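# Flip dominoes, find the match, extend the line

## Task

Turn the face-down dominoes over to discover the single one whose pips match a free end of the domino line (a domino may fall over onto the table, provided the gripper is not in contact when it lands). Set that domino flat and face up, with its matching half against that free end, so the line carries on in a straight direction. Every domino already in the line must stay where it was, still against its neighbours, and all other dominoes must end up far from the line. Finally open the gripper and withdraw; the result must hold with no help from the robot.

## Robot and tools

Robot and frame. There are two arms, left_arm and right_arm, each ending in a two-finger parallel gripper. All poses use one scene frame: the origin sits on the table surface midway between the arms, +x runs out over the table, +z is up, and left_arm is mounted on the +y side. The arm names say nothing about which side of a picture an arm appears on. In the gripper's own axes the fingers extend along +z and close along y. The reported end_effector_position is the spot between the finger pads, roughly 1 cm short of the fingertips.

execute_actions. Arguments: "actions" (a list holding nothing, one action or one wait) and optional "pictures" (true/false). An empty list just reports the current state. An action is {"rows": [...], "steps": n}: 1 to 15 rows, n up to 15 (default 15), each step lasting 1/30 s; one row is used per step and the final row repeats if steps outnumber rows. A wait is {"steps": n} with n up to 300, counted from the previous result, so time spent composing the reply is included. A refused call sends nothing.

Row layout. Every row is a single list of 16 numbers covering both arms, even when one arm is idle: left_arm x, y, z, qw, qx, qy, qz, opening, then right_arm in the same order. x, y, z is an absolute target for that gripper's end_effector_position in metres, scene frame; qw, qx, qy, qz is an absolute target orientation quaternion, w first, scene frame. Opening runs from -1 (closed) to +1 (fully open, 0.094 m). A call is refused if any target lies over 0.6 m from that arm's last reported position along any gripper axis. At each step the command is clipped to at most 70 mm and 16 degrees away from the measured pose, so a distant target needs several actions; after an action ends, the arm only continues as far as its last clipped pose. Position is favoured over orientation when both cannot be met. To keep an arm still, resend its full last reported pose and wanted opening each call; to keep an orientation, repeat the same quaternion you commanded rather than the drifted reported one.

move. "target": one 16-number row laid out as above (absolute poses). "speed": top path speed in m/s, 0.002 to 0.5, default 0.25; rotation is capped at twice that value in rad/s. Each gripper follows a straight line to its pose, both finishing together, lasting 0.5 to 10 s (cut off at 10 s). Grippers rotate the shorter way. Openings are sent at the start. Paths ignore obstacles and the other arm, and grippers can lag, wander or overshoot the speed, mainly near full reach. The result adds a "move:" line with the ending (done, off_target, moving, held, fault), any limits (paced: pose was clipped; held: some steps were blocked, after which the arm may surge) and each gripper's distance from its pose.

wait. "seconds": 0 to 10; nothing new is sent meanwhile.

zoom_image. "camera": cam_high, cam_low, cam_left_wrist or cam_right_wrist; "region": [x0, y0, x1, y1] in pixels of that camera's 896x504 image, origin top-left, at most 504 by 504.

finished_scene. "scene": the number of the scene being closed. It is final and reports whether the goal held.

Reading results. The state line lists, for left_arm and right_arm, position and end_effector_quat_wxyz; printed positions can be off, more so at long reach, and motions tend to finish a centimetre or so low. grip_measured is the finger opening on the command scale; the last Joint positions value is the opening in metres. Readings carry a fixed per-gripper offset up to about 1 mm. To hold something, command below grip_measured (about 0.03 lower grips firmly, less grips gently). Finger force tops out near 50 to 62 N per pad, less for parts under about 2 mm thick. A "pose unreachable" line means a clearance check altered or blocked the named arm; HELD marks steps not sent. A "Hand target" line shows where the controller is currently driving each gripper. FAULT lines report arm stops. MOTOR HOT appears at 85 °C; at 100 °C an OVER-TEMPERATURE FAULT makes that arm go limp and drop until cooled, so avoid holding loads longer than needed. The simulation keeps running between calls.

Joint ranges (rad): waist -2.880 to 2.880, shoulder 0.000 to 3.142, elbow 0.000 to 3.019, wrist pitch -1.693 to 1.571, wrist yaw -1.571 to 1.571, wrist roll -2.094 to 2.094. Elbows stop just before straight.

Cameras come in order cam_high, cam_low, cam_left_wrist, cam_right_wrist, with pinhole-plus-radial calibration supplied; actual poses may differ by a couple of degrees and millimetres, and wrist camera poses follow the arm joints.

Things to avoid: knocking or placing anything off the table; arms striking or pushing on each other; fast contacts (impact grows with speed) and targets set deep past a contact (pressure grows with depth); dropping, slipping or slamming parts. Occasional brief tugs on a held part or pushes on loose objects may occur, so recheck positions.

Each tool is called after "Emit:" as name([rows], argument=value, ...), one row to a line, values as JSON.

## Session

Emit:
execute_actions(actions=[])

Scene clock: 0.00 s of 7200.00 s.
left_arm: end_effector_position=(+0.5224, +0.5536, +0.1910) grip_measured=+1.000 end_effector_quat_wxyz=(+0.014, +0.109, +0.990, -0.094) | right_arm: end_effector_position=(+0.5644, -0.3785, +0.4704) grip_measured=+1.000 end_effector_quat_wxyz=(+0.689, +0.051, +0.721, -0.053)
Joint positions: left_arm=[ 0.705  2.001  1.968 -1.638  0.162  0.818  0.094] | right_arm=[ 0.01   1.059  1.026 -0.013  0.007 -0.006  0.094]
Joint velocities: left_arm=[-0.005 -0.015 -0.007 -0.017 -0.022  0.037  0.   ] | right_arm=[-0.005 -0.015 -0.007  0.017 -0.022  0.037  0.   ]
Hand target (left_arm): +0.528, +0.557, +0.202; +0.025, +0.110, +0.990, -0.085
Hand target (right_arm): +0.564, -0.378, +0.494; +0.704, +0.050, +0.707, -0.054
camera_calibration (this result's frames):
cam_left_wrist: T_world_to_cam=[[-0.213271, -0.959085, 0.186205, 0.608454], [-0.795091, 0.281138, 0.537394, 0.165648], [-0.567756, -0.0334391, -0.822518, 0.592753], [0, 0, 0, 1]] pos_world=[0.598009, 0.556809, 0.285234]

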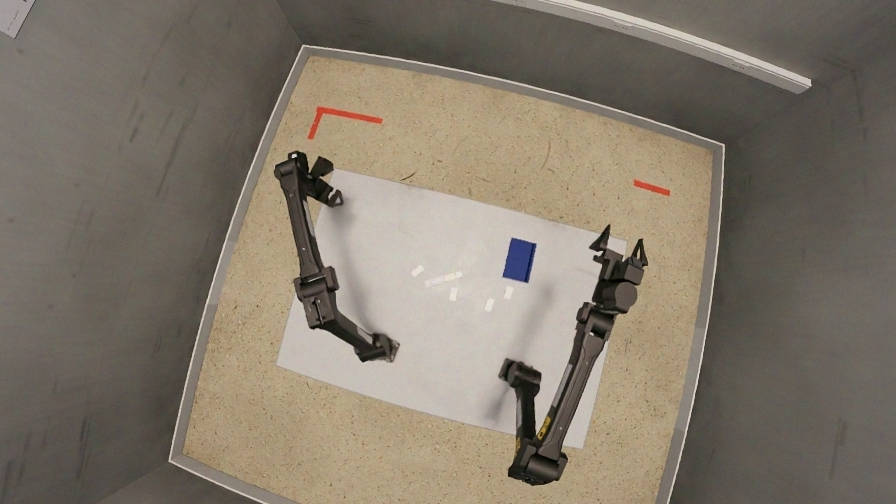

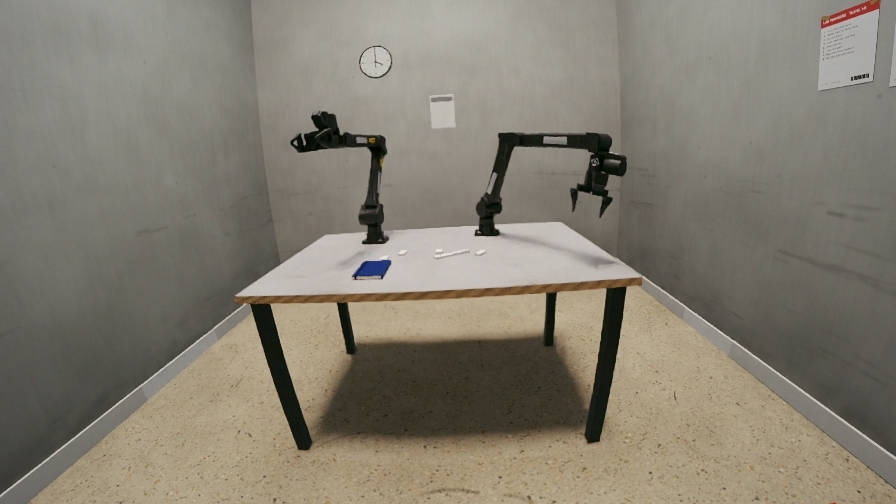

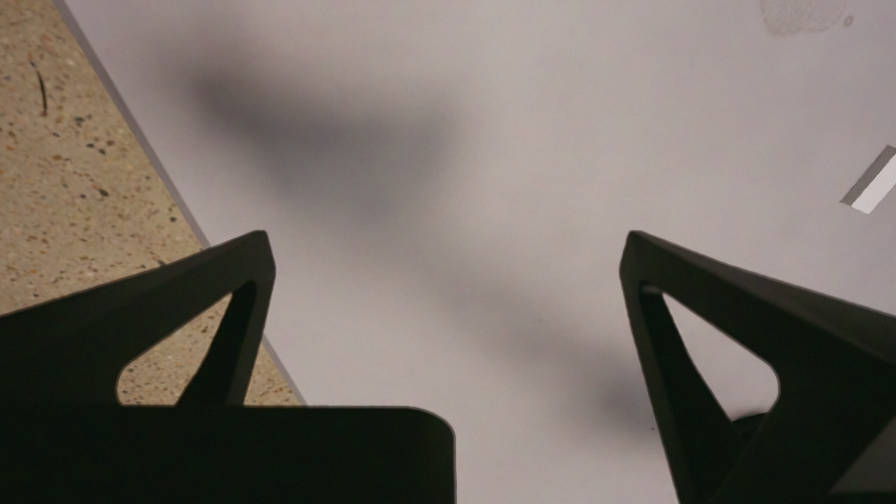

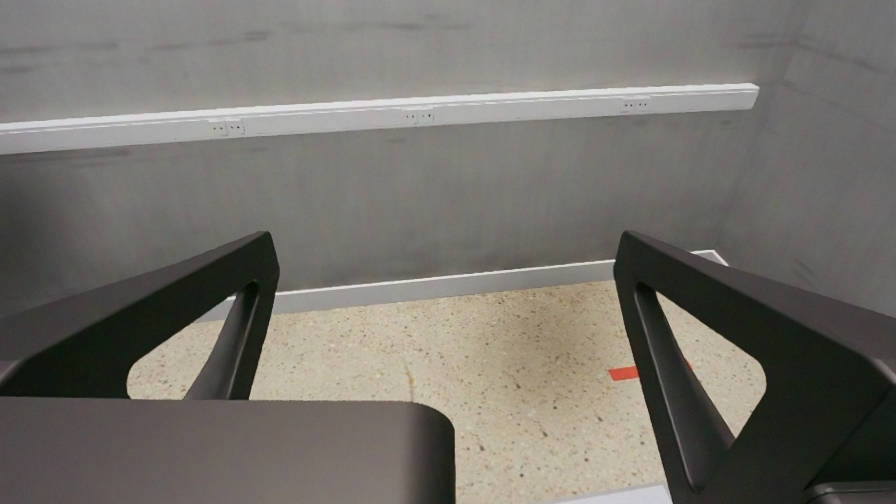

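Emit:
move(target=[0.30,0.13,0.20,0.3244,0.0824,0.9419,-0.0284,-0.2, 0.29,-0.16,0.17,0.3244,-0.0824,0.9419,0.0284,-0.2], speed=0.35)

Scene clock: 6.70 s of 7200.00 s.
left_arm: end_effector_position=(+0.2986, +0.1317, +0.1993) grip_measured=-0.198 end_effector_quat_wxyz=(+0.327, +0.084, +0.941, -0.027) | right_arm: end_effector_position=(+0.2835, -0.1645, +0.1769) grip_measured=-0.198 end_effector_quat_wxyz=(+0.336, -0.095, +0.937, +0.019)
Joint positions: left_arm=[-0.353  0.721  0.621 -0.825 -0.182 -0.228  0.038] | right_arm=[ 0.91   0.63   0.532 -0.877  0.367  0.443  0.038]
Joint velocities: left_arm=[-0.005  0.005 -0.017  0.002  0.051 -0.066 -0.   ] | right_arm=[-0.015 -0.005  0.007 -0.002 -0.037 -0.007  0.001]
Hand target (left_arm): +0.302, +0.132, +0.197; +0.330, +0.076, +0.940, -0.028
Hand target (right_arm): +0.282, -0.166, +0.176; +0.330, -0.091, +0.939, +0.015
Off the commanded pose (left_arm): 0.002 m, 0 deg.
Off the commanded pose (right_arm): 0.010 m, 2 deg.
After step 90, 1.53 s passed at rest.
move: done
camera_calibration (this result's frames):
cam_left_wrist: T_world_to_cam=[[-0.174604, -0.984639, 0.000459474, 0.183453], [-0.983816, 0.174439, -0.0409572, 0.287535], [0.0402479, -0.00760331, -0.999161, 0.30871], [0, 0, 0, 1]] pos_world=[0.302488, 0.132826, 0.320144]
cam_right_wrist: T_world_to_cam=[[0.195299, -0.980594, 0.0171115, -0.217552], [-0.9782, -0.196019, -0.068563, 0.259792], [0.0705867, -0.00334817, -0.9975, 0.28226], [0, 0, 0, 1]] pos_world=[0.276692, -0.161461, 0.303089]

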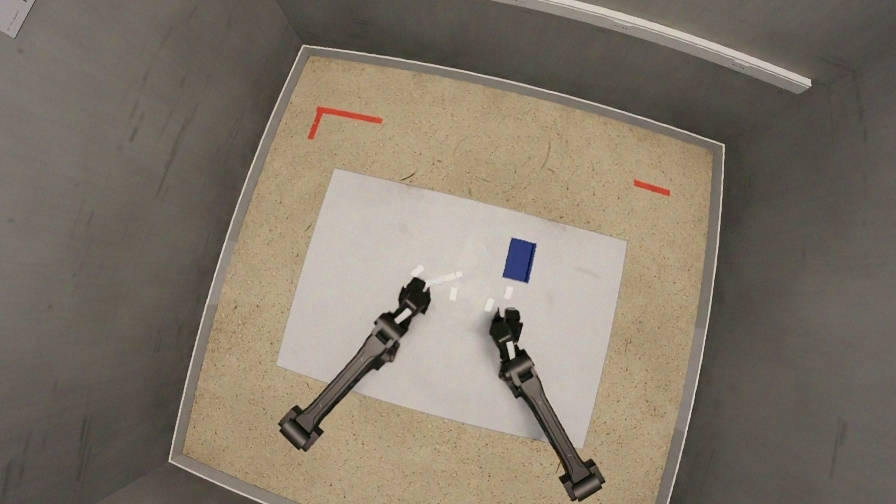

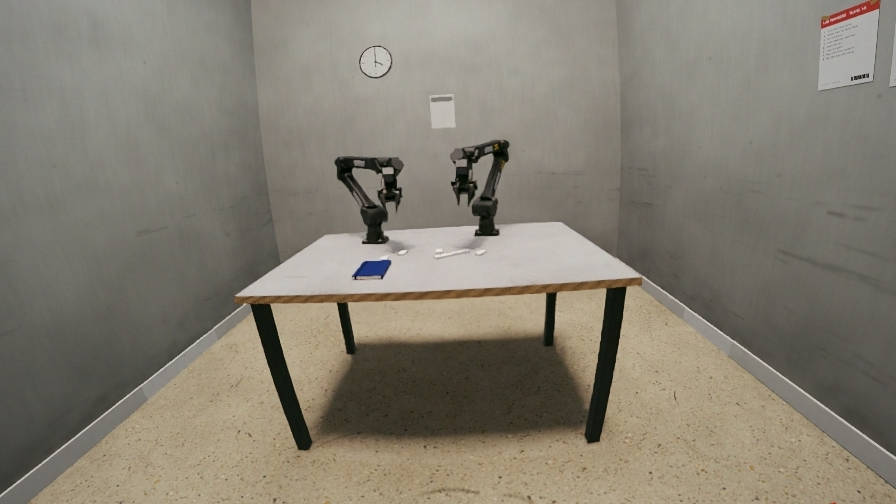

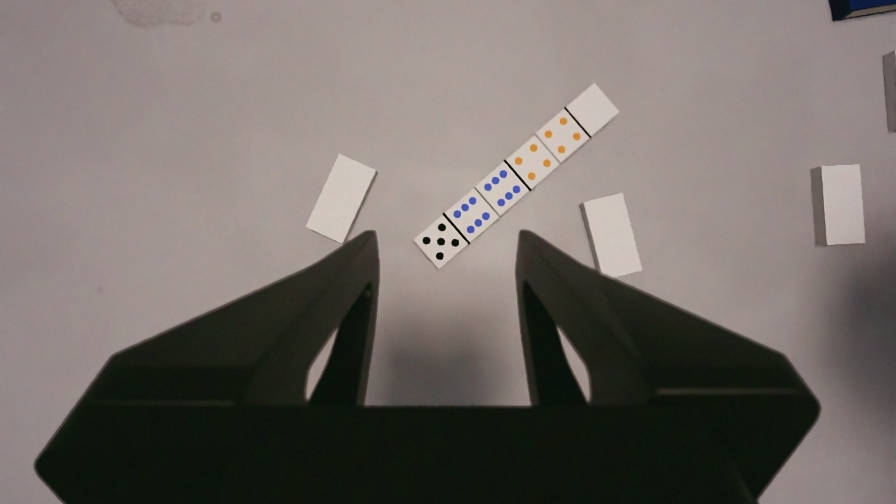

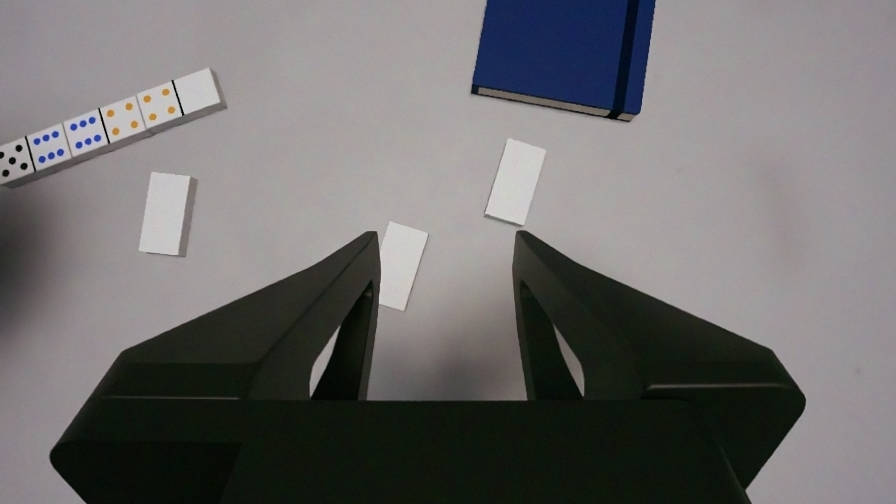

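Emit:
execute_actions(actions=[])

Scene clock: 24.13 s of 7200.00 s.
left_arm: end_effector_position=(+0.2986, +0.1317, +0.1993) grip_measured=-0.198 end_effector_quat_wxyz=(+0.327, +0.083, +0.941, -0.027) | right_arm: end_effector_position=(+0.2835, -0.1645, +0.1769) grip_measured=-0.198 end_effector_quat_wxyz=(+0.336, -0.094, +0.937, +0.020)
Joint positions: left_arm=[-0.353  0.721  0.621 -0.825 -0.182 -0.23   0.038] | right_arm=[ 0.91   0.63   0.532 -0.877  0.367  0.445  0.038]
Joint velocities: left_arm=[-0.015  0.005  0.012 -0.002  0.022  0.066 -0.001] | right_arm=[-0.015 -0.005 -0.012 -0.007 -0.007  0.037 -0.001]
Hand target (left_arm): +0.302, +0.132, +0.197; +0.330, +0.076, +0.940, -0.028
Hand target (right_arm): +0.282, -0.166, +0.176; +0.330, -0.092, +0.939, +0.015
Off the commanded pose (left_arm): 0.002 m, 0 deg.
Off the commanded pose (right_arm): 0.010 m, 2 deg.
Steps of this call (steps 1 to 90: nothing new was sent; then 14.43 s passed at rest). Readings (end_effector_position):
1: left_arm (+0.2986, +0.1317, +0.1993) | right_arm (+0.2835, -0.1645, +0.1769)
2: left_arm (+0.2986, +0.1317, +0.1993) | right_arm (+0.2835, -0.1645, +0.1769)
4: left_arm (+0.2986, +0.1317, +0.1993) | right_arm (+0.2835, -0.1645, +0.1769)
8: left_arm (+0.2986, +0.1317, +0.1993) | right_arm (+0.2835, -0.1645, +0.1769)
90: the state above
camera_calibration (this result's frames):
cam_left_wrist: T_world_to_cam=[[-0.172539, -0.985, 0.00211342, 0.182555], [-0.984191, 0.172309, -0.0409619, 0.287928], [0.0399833, -0.00914752, -0.999158, 0.308992], [0, 0, 0, 1]] pos_world=[0.302519, 0.133031, 0.320141]
cam_right_wrist: T_world_to_cam=[[0.194145, -0.98084, 0.0161443, -0.217094], [-0.978441, -0.194799, -0.0686006, 0.260067], [0.0704311, -0.00247784, -0.997514, 0.28245], [0, 0, 0, 1]] pos_world=[0.276715, -0.161574, 0.303093]

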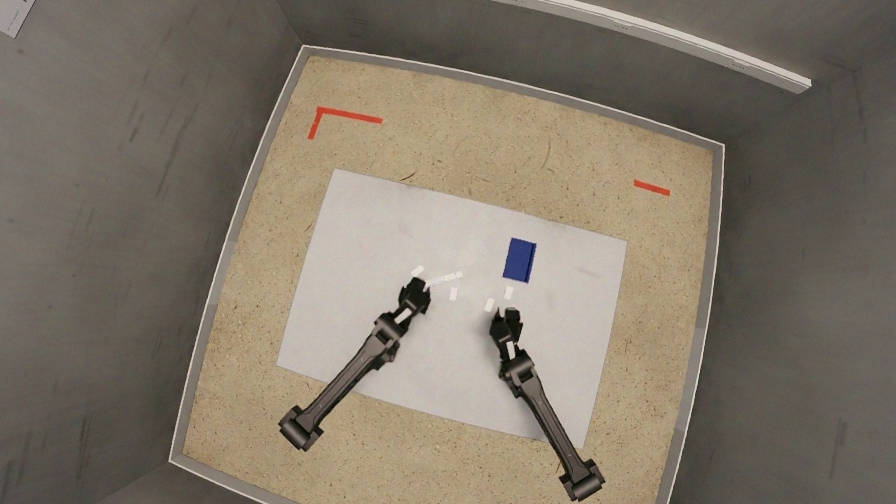

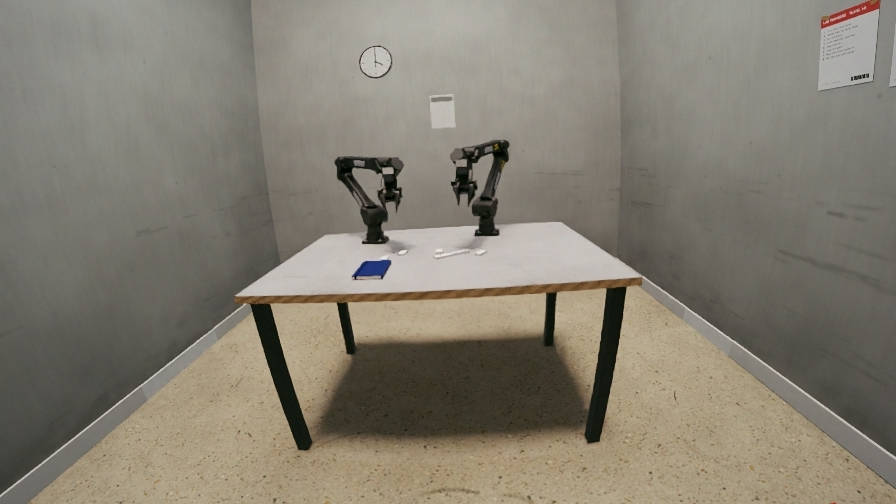

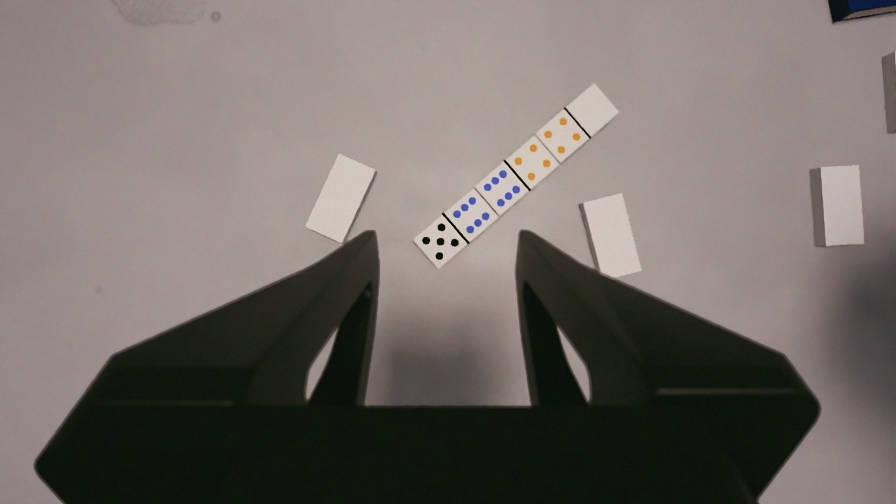

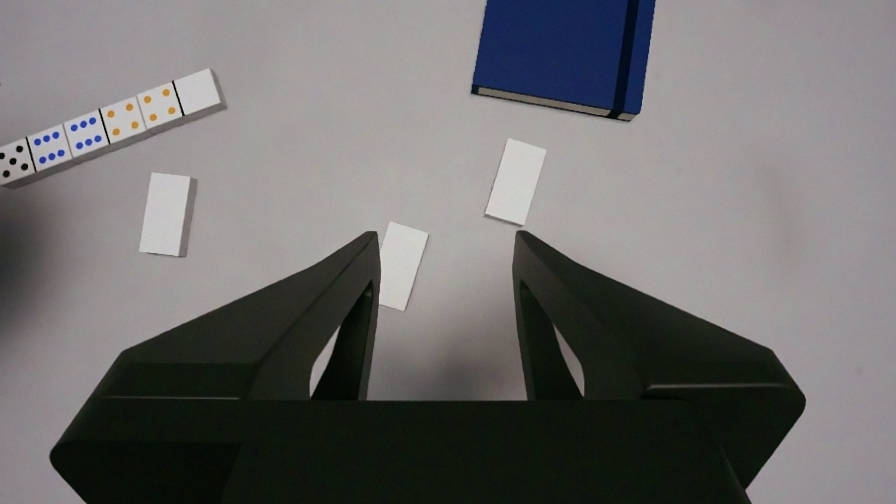

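Emit:
move(target=[0.345,0.204,0.06,0.478,0.253,0.828,-0.146,-0.15,0.335,-0.194,0.06,0.499,0.049,0.865,-0.028,-0.15])

Scene clock: 37.90 s of 7200.00 s.
left_arm: end_effector_position=(+0.3453, +0.2015, +0.0595) grip_measured=-0.152 end_effector_quat_wxyz=(+0.470, +0.248, +0.834, -0.147) | right_arm: end_effector_position=(+0.3294, -0.1943, +0.0582) grip_measured=-0.152 end_effector_quat_wxyz=(+0.490, +0.040, +0.870, -0.033)
Joint positions: left_arm=[0.303 1.174 0.226 0.247 0.649 0.457 0.04 ] | right_arm=[0.898 1.033 0.159 0.126 0.706 0.519 0.04 ]
Joint velocities: left_arm=[-0.005  0.005 -0.012 -0.002 -0.037 -0.022  0.   ] | right_arm=[ 0.005 -0.005 -0.027 -0.022 -0.007  0.022 -0.001]
Hand target (left_arm): +0.345, +0.203, +0.060; +0.477, +0.252, +0.830, -0.143
Hand target (right_arm): +0.333, -0.196, +0.061; +0.498, +0.050, +0.865, -0.029
Off the commanded pose (left_arm): 0.003 m, 1 deg.
Off the commanded pose (right_arm): 0.006 m, 2 deg.
After step 90, 9.03 s passed at rest.
move: done
camera_calibration (this result's frames):
cam_left_wrist: T_world_to_cam=[[-0.552109, -0.833573, 0.0182175, 0.359228], [-0.770585, 0.501803, -0.392929, 0.196888], [0.318393, -0.230978, -0.919389, 0.111902], [0, 0, 0, 1]] pos_world=[0.314423, 0.22649, 0.1737]
cam_right_wrist: T_world_to_cam=[[-0.0937617, -0.995537, 0.0107526, -0.161019], [-0.914077, 0.0817996, -0.397205, 0.342674], [0.394552, -0.0470712, -0.917667, 0.0407228], [0, 0, 0, 1]] pos_world=[0.282066, -0.186414, 0.175213]

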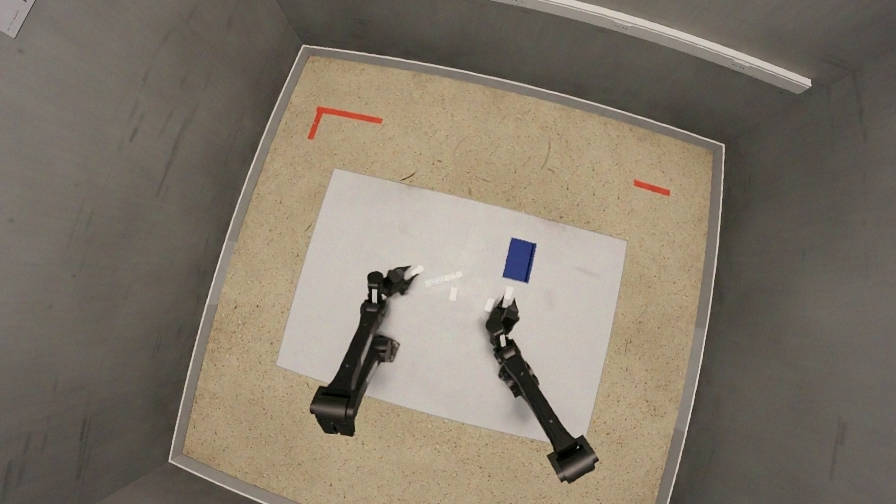

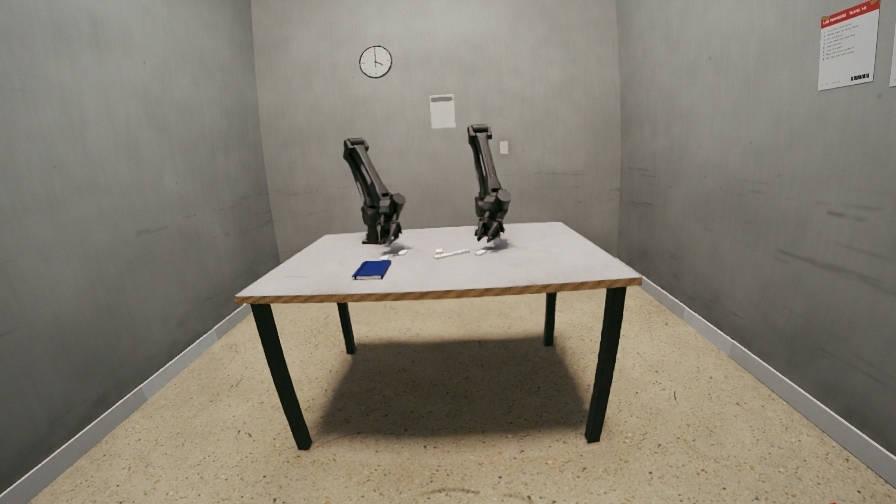

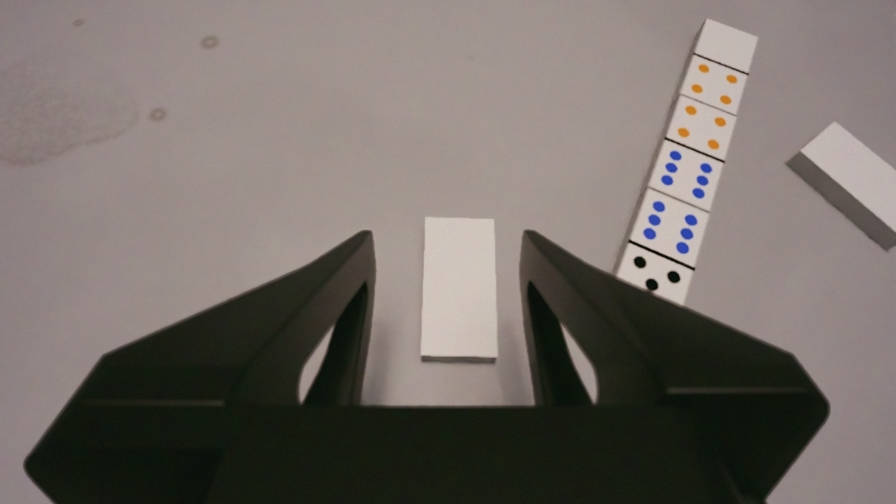

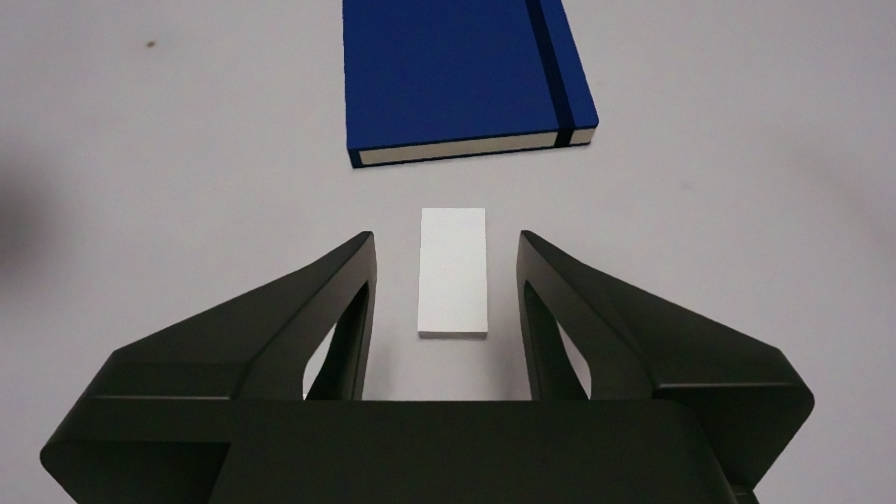

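Emit:
move(target=[0.346,0.197,0.022,0.478,0.253,0.828,-0.146,-0.15,0.339,-0.196,0.022,0.499,0.049,0.865,-0.028,-0.15], speed=0.1)

Scene clock: 44.03 s of 7200.00 s.
left_arm: end_effector_position=(+0.3473, +0.1996, +0.0233) grip_measured=-0.152 end_effector_quat_wxyz=(+0.476, +0.253, +0.830, -0.145) | right_arm: end_effector_position=(+0.3358, -0.1953, +0.0210) grip_measured=-0.152 end_effector_quat_wxyz=(+0.493, +0.048, +0.868, -0.030)
Joint positions: left_arm=[0.296 1.411 0.194 0.532 0.647 0.457 0.04 ] | right_arm=[0.875 1.325 0.126 0.47  0.693 0.513 0.04 ]
Joint velocities: left_arm=[-0.015  0.024 -0.017 -0.022 -0.037 -0.022 -0.   ] | right_arm=[ 0.005  0.005  0.002 -0.002 -0.007  0.007  0.   ]
Hand target (left_arm): +0.346, +0.197, +0.023; +0.478, +0.253, +0.828, -0.146
Hand target (right_arm): +0.338, -0.196, +0.023; +0.498, +0.050, +0.865, -0.028
Off the commanded pose (left_arm): 0.003 m, 0 deg.
Off the commanded pose (right_arm): 0.003 m, 1 deg.
After step 90, 2.20 s passed at rest.
move: done
camera_calibration (this result's frames):
cam_left_wrist: T_world_to_cam=[[-0.557673, -0.830039, 0.0060614, 0.360954], [-0.760978, 0.50833, -0.403129, 0.18079], [0.331532, -0.229427, -0.915123, 0.0724799], [0, 0, 0, 1]] pos_world=[0.314842, 0.224333, 0.137022]
cam_right_wrist: T_world_to_cam=[[-0.104932, -0.994473, -0.0035597, -0.156784], [-0.910041, 0.0974652, -0.402896, 0.335669], [0.401016, -0.0390372, -0.915239, 0.00330376], [0, 0, 0, 1]] pos_world=[0.287696, -0.188504, 0.137705]

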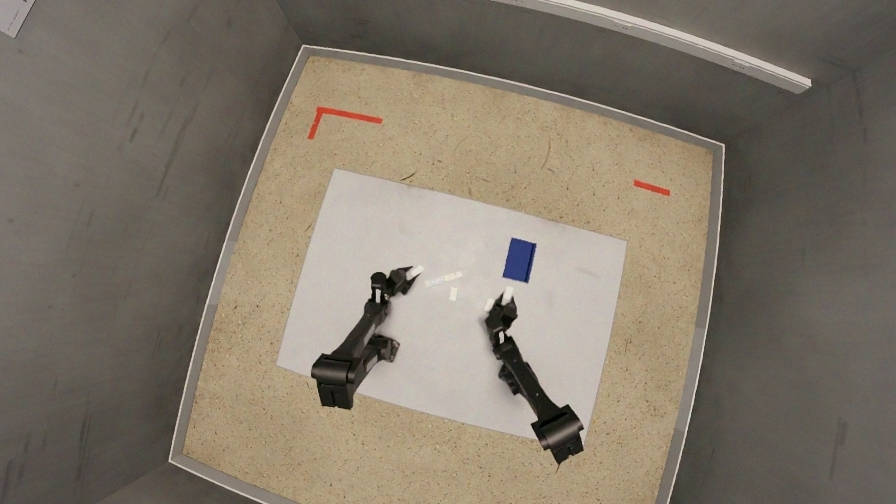

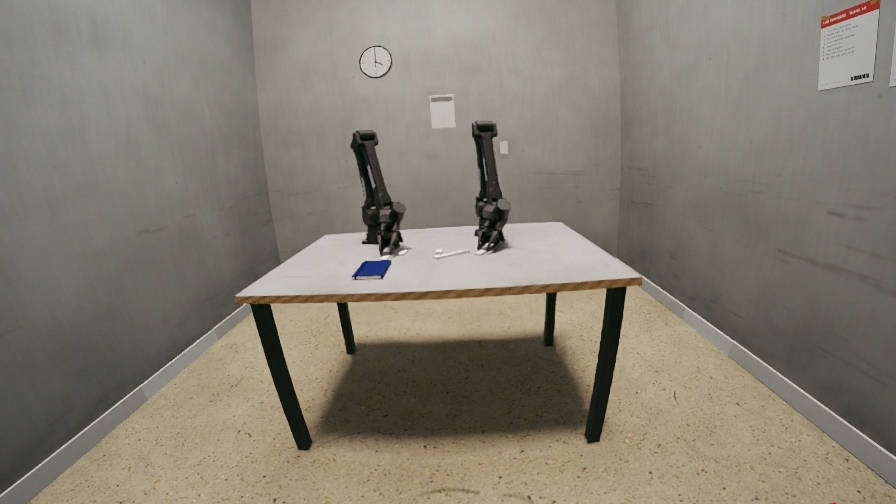

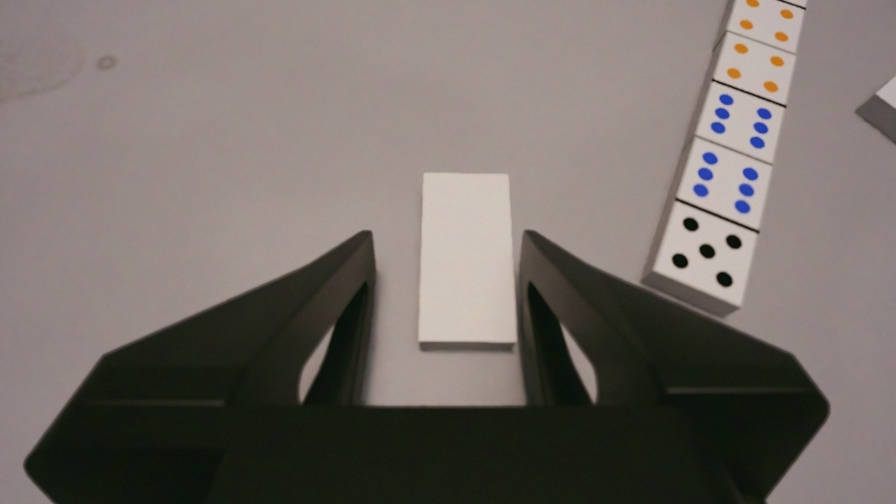

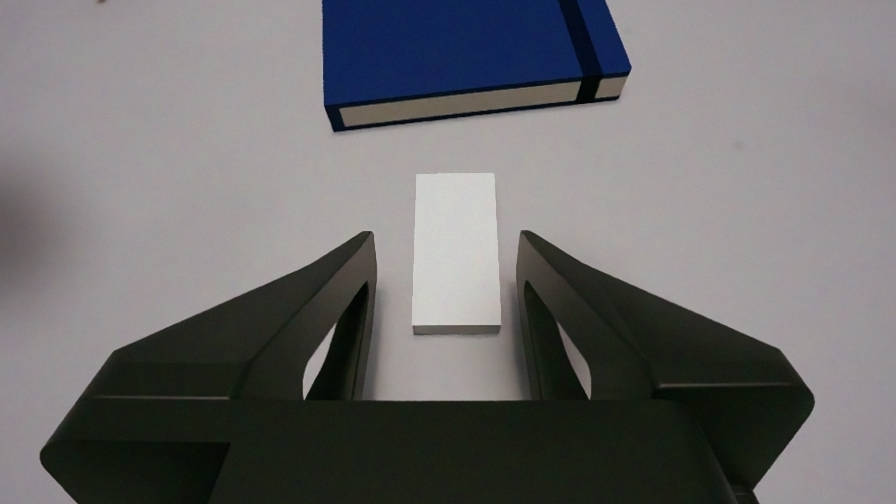

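Emit:
move(target=[0.339,0.193,0.021,0.478,0.253,0.828,-0.146,-0.15,0.339,-0.200,0.009,0.499,0.049,0.865,-0.028,-0.15], speed=0.05)

Scene clock: 49.83 s of 7200.00 s.
left_arm: end_effector_position=(+0.3397, +0.1951, +0.0200) grip_measured=-0.152 end_effector_quat_wxyz=(+0.474, +0.253, +0.831, -0.147) | right_arm: end_effector_position=(+0.3370, -0.1984, +0.0082) grip_measured=-0.152 end_effector_quat_wxyz=(+0.494, +0.049, +0.868, -0.029)
Joint positions: left_arm=[0.282 1.411 0.173 0.554 0.638 0.448 0.04 ] | right_arm=[0.858 1.436 0.114 0.605 0.681 0.5   0.04 ]
Joint velocities: left_arm=[ 0.005 -0.005 -0.022 -0.002  0.022 -0.022  0.   ] | right_arm=[-0.005  0.005 -0.007  0.022 -0.007 -0.022 -0.001]
Hand target (left_arm): +0.339, +0.193, +0.021; +0.478, +0.253, +0.828, -0.146
Hand target (right_arm): +0.339, -0.200, +0.010; +0.498, +0.049, +0.865, -0.028
Off the commanded pose (left_arm): 0.002 m, 1 deg.
Off the commanded pose (right_arm): 0.003 m, 1 deg.
After step 90, 2.07 s passed at rest.
move: done
camera_calibration (this result's frames):
cam_left_wrist: T_world_to_cam=[[-0.559052, -0.82908, 0.0093496, 0.353209], [-0.76215, 0.509416, -0.399528, 0.176049], [0.326478, -0.230483, -0.916673, 0.0729079], [0, 0, 0, 1]] pos_world=[0.307835, 0.21996, 0.133867]
cam_right_wrist: T_world_to_cam=[[-0.105531, -0.994392, -0.00685327, -0.159504], [-0.908916, 0.0992508, -0.404996, 0.331918], [0.403405, -0.0365106, -0.914293, -0.00931024], [0, 0, 0, 1]] pos_world=[0.288609, -0.191893, 0.12482]

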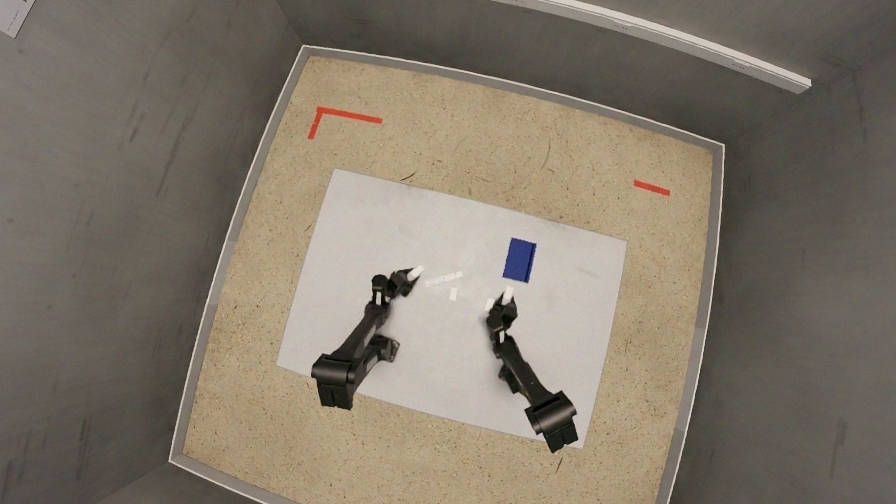

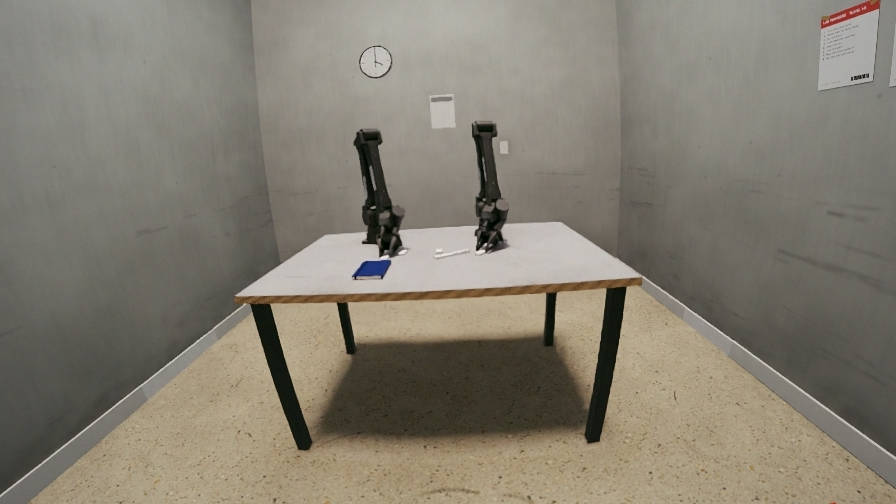

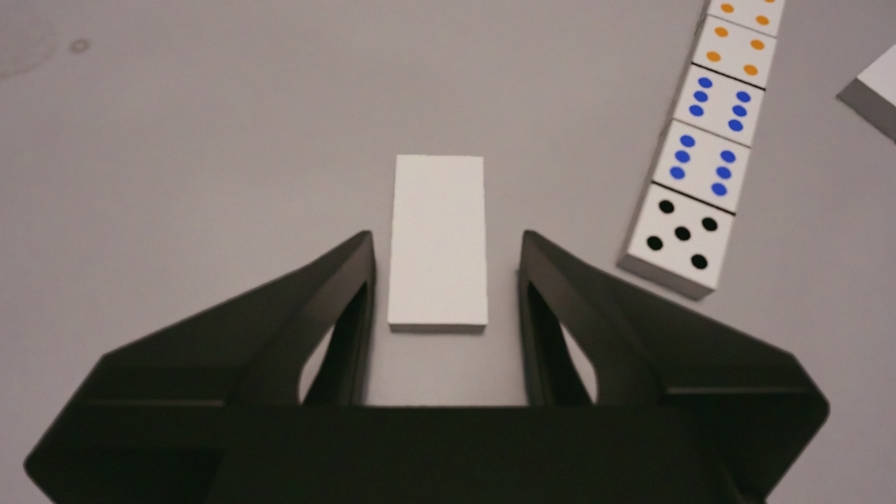

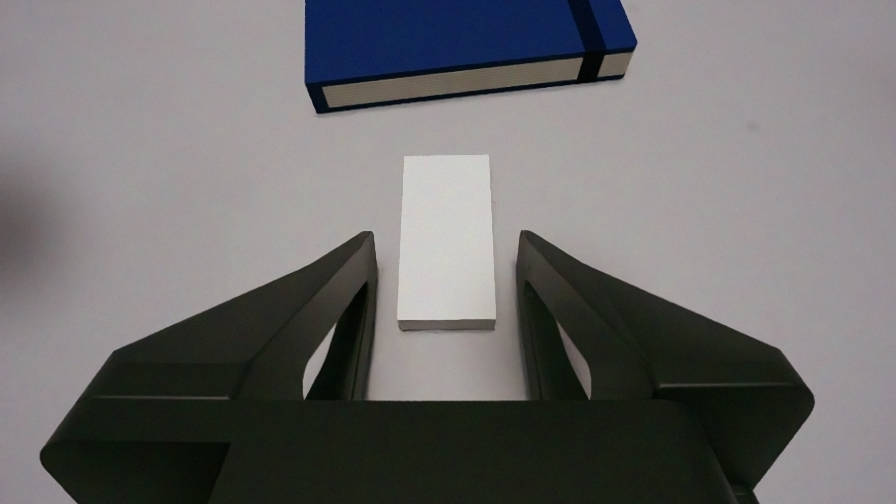

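Emit:
move(target=[0.340,0.195,0.0185,0.478,0.253,0.828,-0.146,-0.15,0.339,-0.200,0.007,0.499,0.049,0.865,-0.028,-0.15], speed=0.03)

Emit:
move(target=[0.340,0.195,0.0185,0.478,0.253,0.828,-0.146,-0.52,0.339,-0.200,0.007,0.499,0.049,0.865,-0.028,-0.52], speed=0.03)

Scene clock: 53.80 s of 7200.00 s.
left_arm: end_effector_position=(+0.3405, +0.1953, +0.0198) grip_measured=-0.152 end_effector_quat_wxyz=(+0.476, +0.253, +0.830, -0.146) | right_arm: end_effector_position=(+0.3378, -0.1979, +0.0067) grip_measured=-0.152 end_effector_quat_wxyz=(+0.495, +0.049, +0.867, -0.028)
Joint positions: left_arm=[0.282 1.418 0.173 0.565 0.638 0.446 0.04 ] | right_arm=[0.858 1.457 0.114 0.63  0.681 0.497 0.04 ]
Joint velocities: left_arm=[-0.005 -0.015 -0.002  0.012 -0.022  0.037 -0.   ] | right_arm=[-0.005 -0.015  0.002  0.002 -0.037  0.022 -0.   ]
Hand target (left_arm): +0.340, +0.195, +0.019; +0.478, +0.253, +0.828, -0.146
Hand target (right_arm): +0.339, -0.200, +0.007; +0.499, +0.049, +0.865, -0.028
Off the commanded pose (left_arm): 0.001 m, 0 deg.
Off the commanded pose (right_arm): 0.002 m, 0 deg.
After step 90, 0.27 s passed at rest.
move: done
camera_calibration (this result's frames):
cam_left_wrist: T_world_to_cam=[[-0.558604, -0.829403, 0.00718079, 0.353696], [-0.760857, 0.508953, -0.402572, 0.176214], [0.33024, -0.230342, -0.91536, 0.0712166], [0, 0, 0, 1]] pos_world=[0.308131, 0.220076, 0.133588]
cam_right_wrist: T_world_to_cam=[[-0.104534, -0.99449, -0.00787726, -0.159326], [-0.907704, 0.0986425, -0.407853, 0.331394], [0.406383, -0.0354844, -0.913014, -0.0117856], [0, 0, 0, 1]] pos_world=[0.288942, -0.191555, 0.123144]

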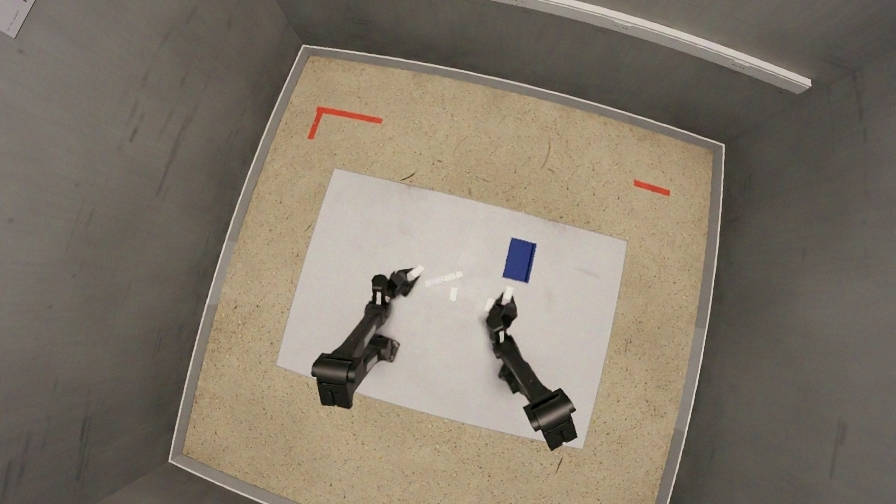

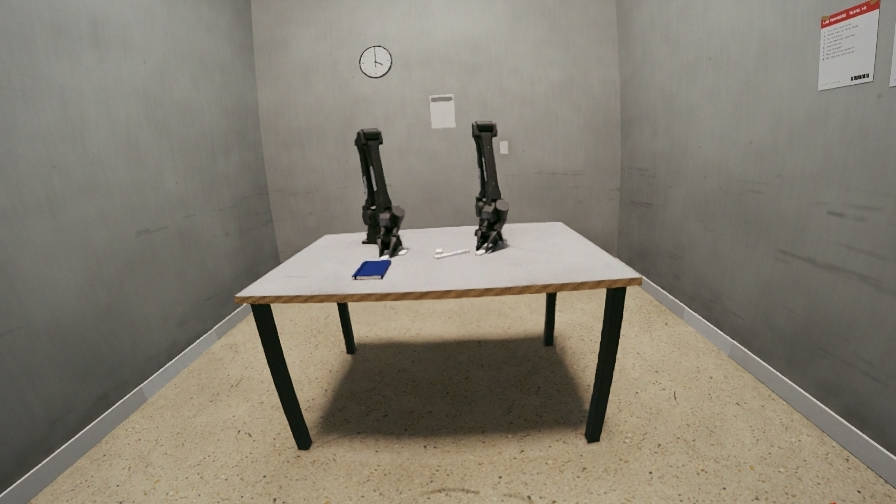

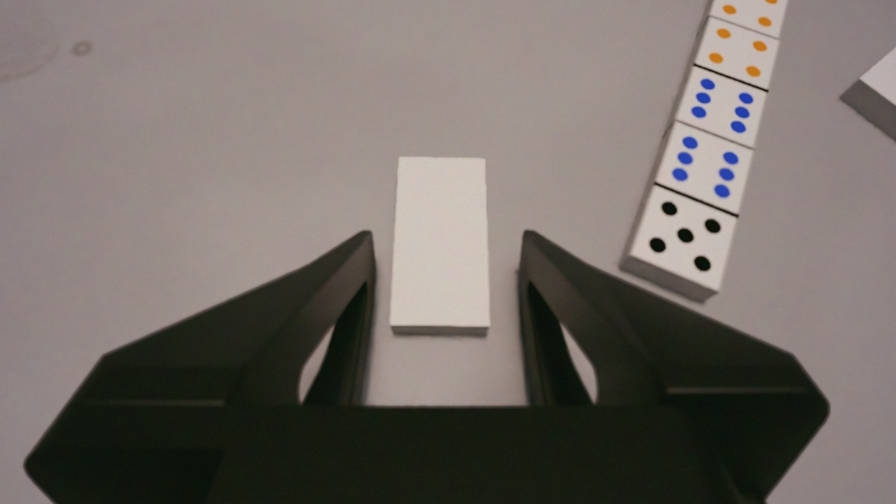

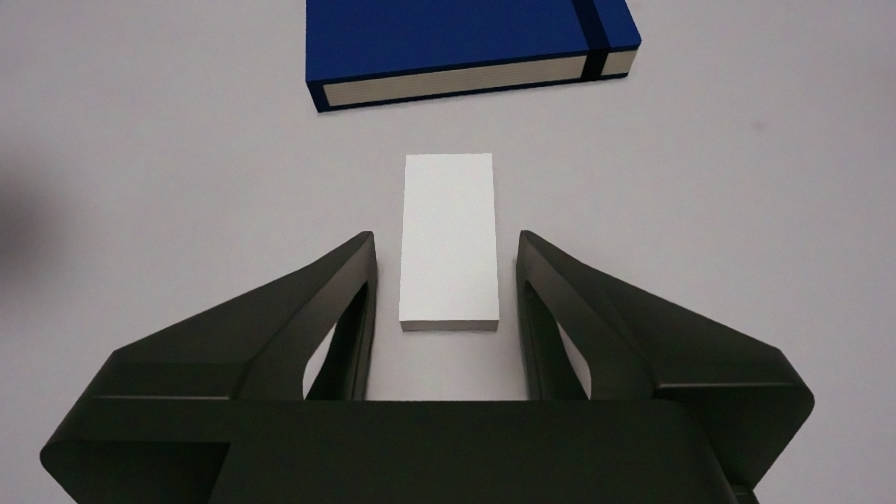

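Scene clock: 54.50 s of 7200.00 s.
left_arm: end_effector_position=(+0.3405, +0.1953, +0.0198) grip_measured=-0.502 end_effector_quat_wxyz=(+0.476, +0.253, +0.830, -0.146) | right_arm: end_effector_position=(+0.3377, -0.1979, +0.0065) grip_measured=-0.481 end_effector_quat_wxyz=(+0.495, +0.049, +0.867, -0.028)
Joint positions: left_arm=[0.282 1.418 0.173 0.565 0.638 0.446 0.023] | right_arm=[0.858 1.457 0.114 0.63  0.681 0.497 0.024]
Joint velocities: left_arm=[-0.005 -0.015 -0.017  0.002  0.007 -0.037 -0.   ] | right_arm=[-0.005  0.005  0.007  0.002 -0.051 -0.022  0.   ]
Hand target (left_arm): +0.340, +0.195, +0.019; +0.478, +0.253, +0.828, -0.146
Hand target (right_arm): +0.339, -0.200, +0.007; +0.498, +0.049, +0.865, -0.028
Off the commanded pose (left_arm): 0.001 m, 0 deg.
Off the commanded pose (right_arm): 0.003 m, 1 deg.
move: done
camera_calibration (this result's frames):
cam_left_wrist: T_world_to_cam=[[-0.558604, -0.829403, 0.00718079, 0.353696], [-0.760857, 0.508953, -0.402572, 0.176214], [0.33024, -0.230342, -0.91536, 0.0712166], [0, 0, 0, 1]] pos_world=[0.308131, 0.220076, 0.133588]
cam_right_wrist: T_world_to_cam=[[-0.104251, -0.994521, -0.00777239, -0.159406], [-0.907916, 0.0983568, -0.407448, 0.33131], [0.40598, -0.0354201, -0.913195, -0.0117343], [0, 0, 0, 1]] pos_world=[0.288947, -0.191534, 0.123037]

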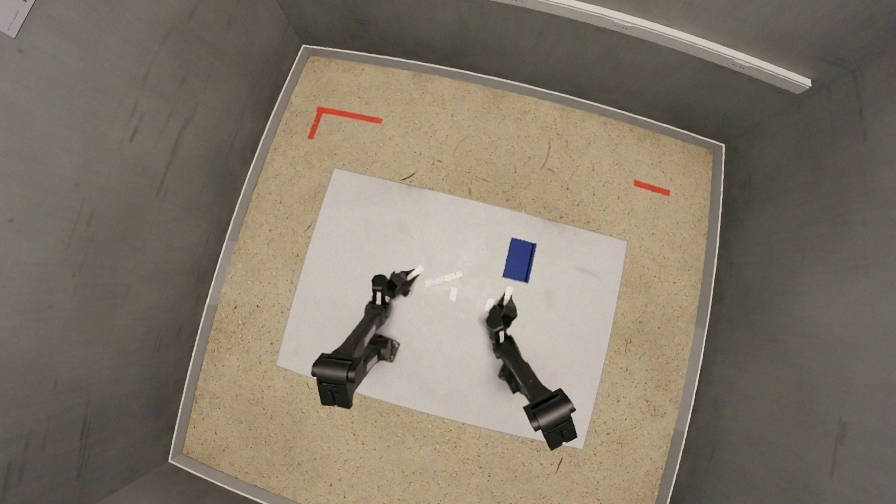

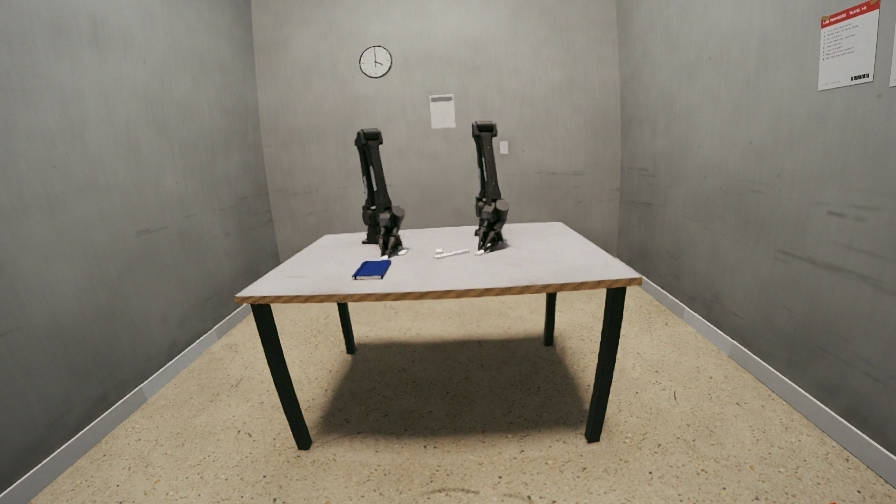

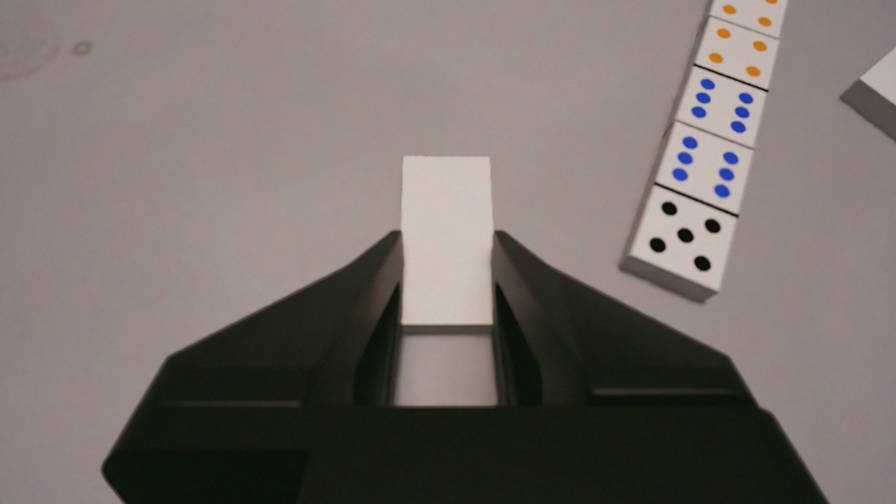

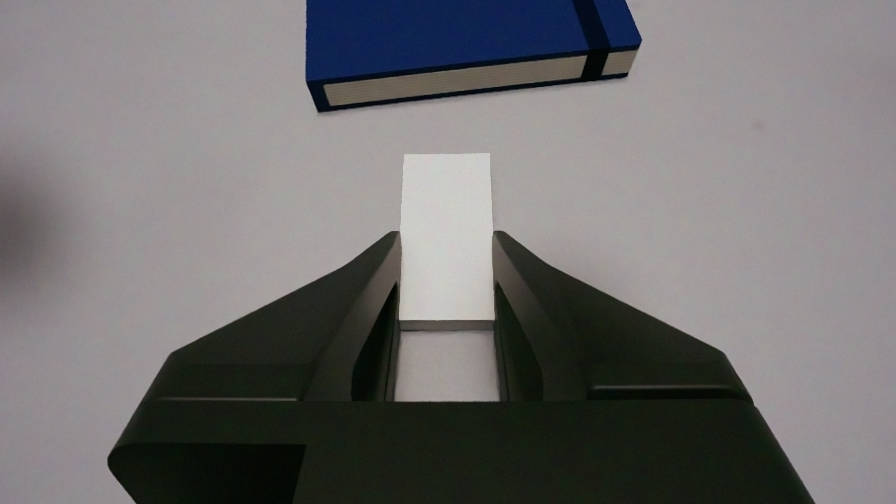

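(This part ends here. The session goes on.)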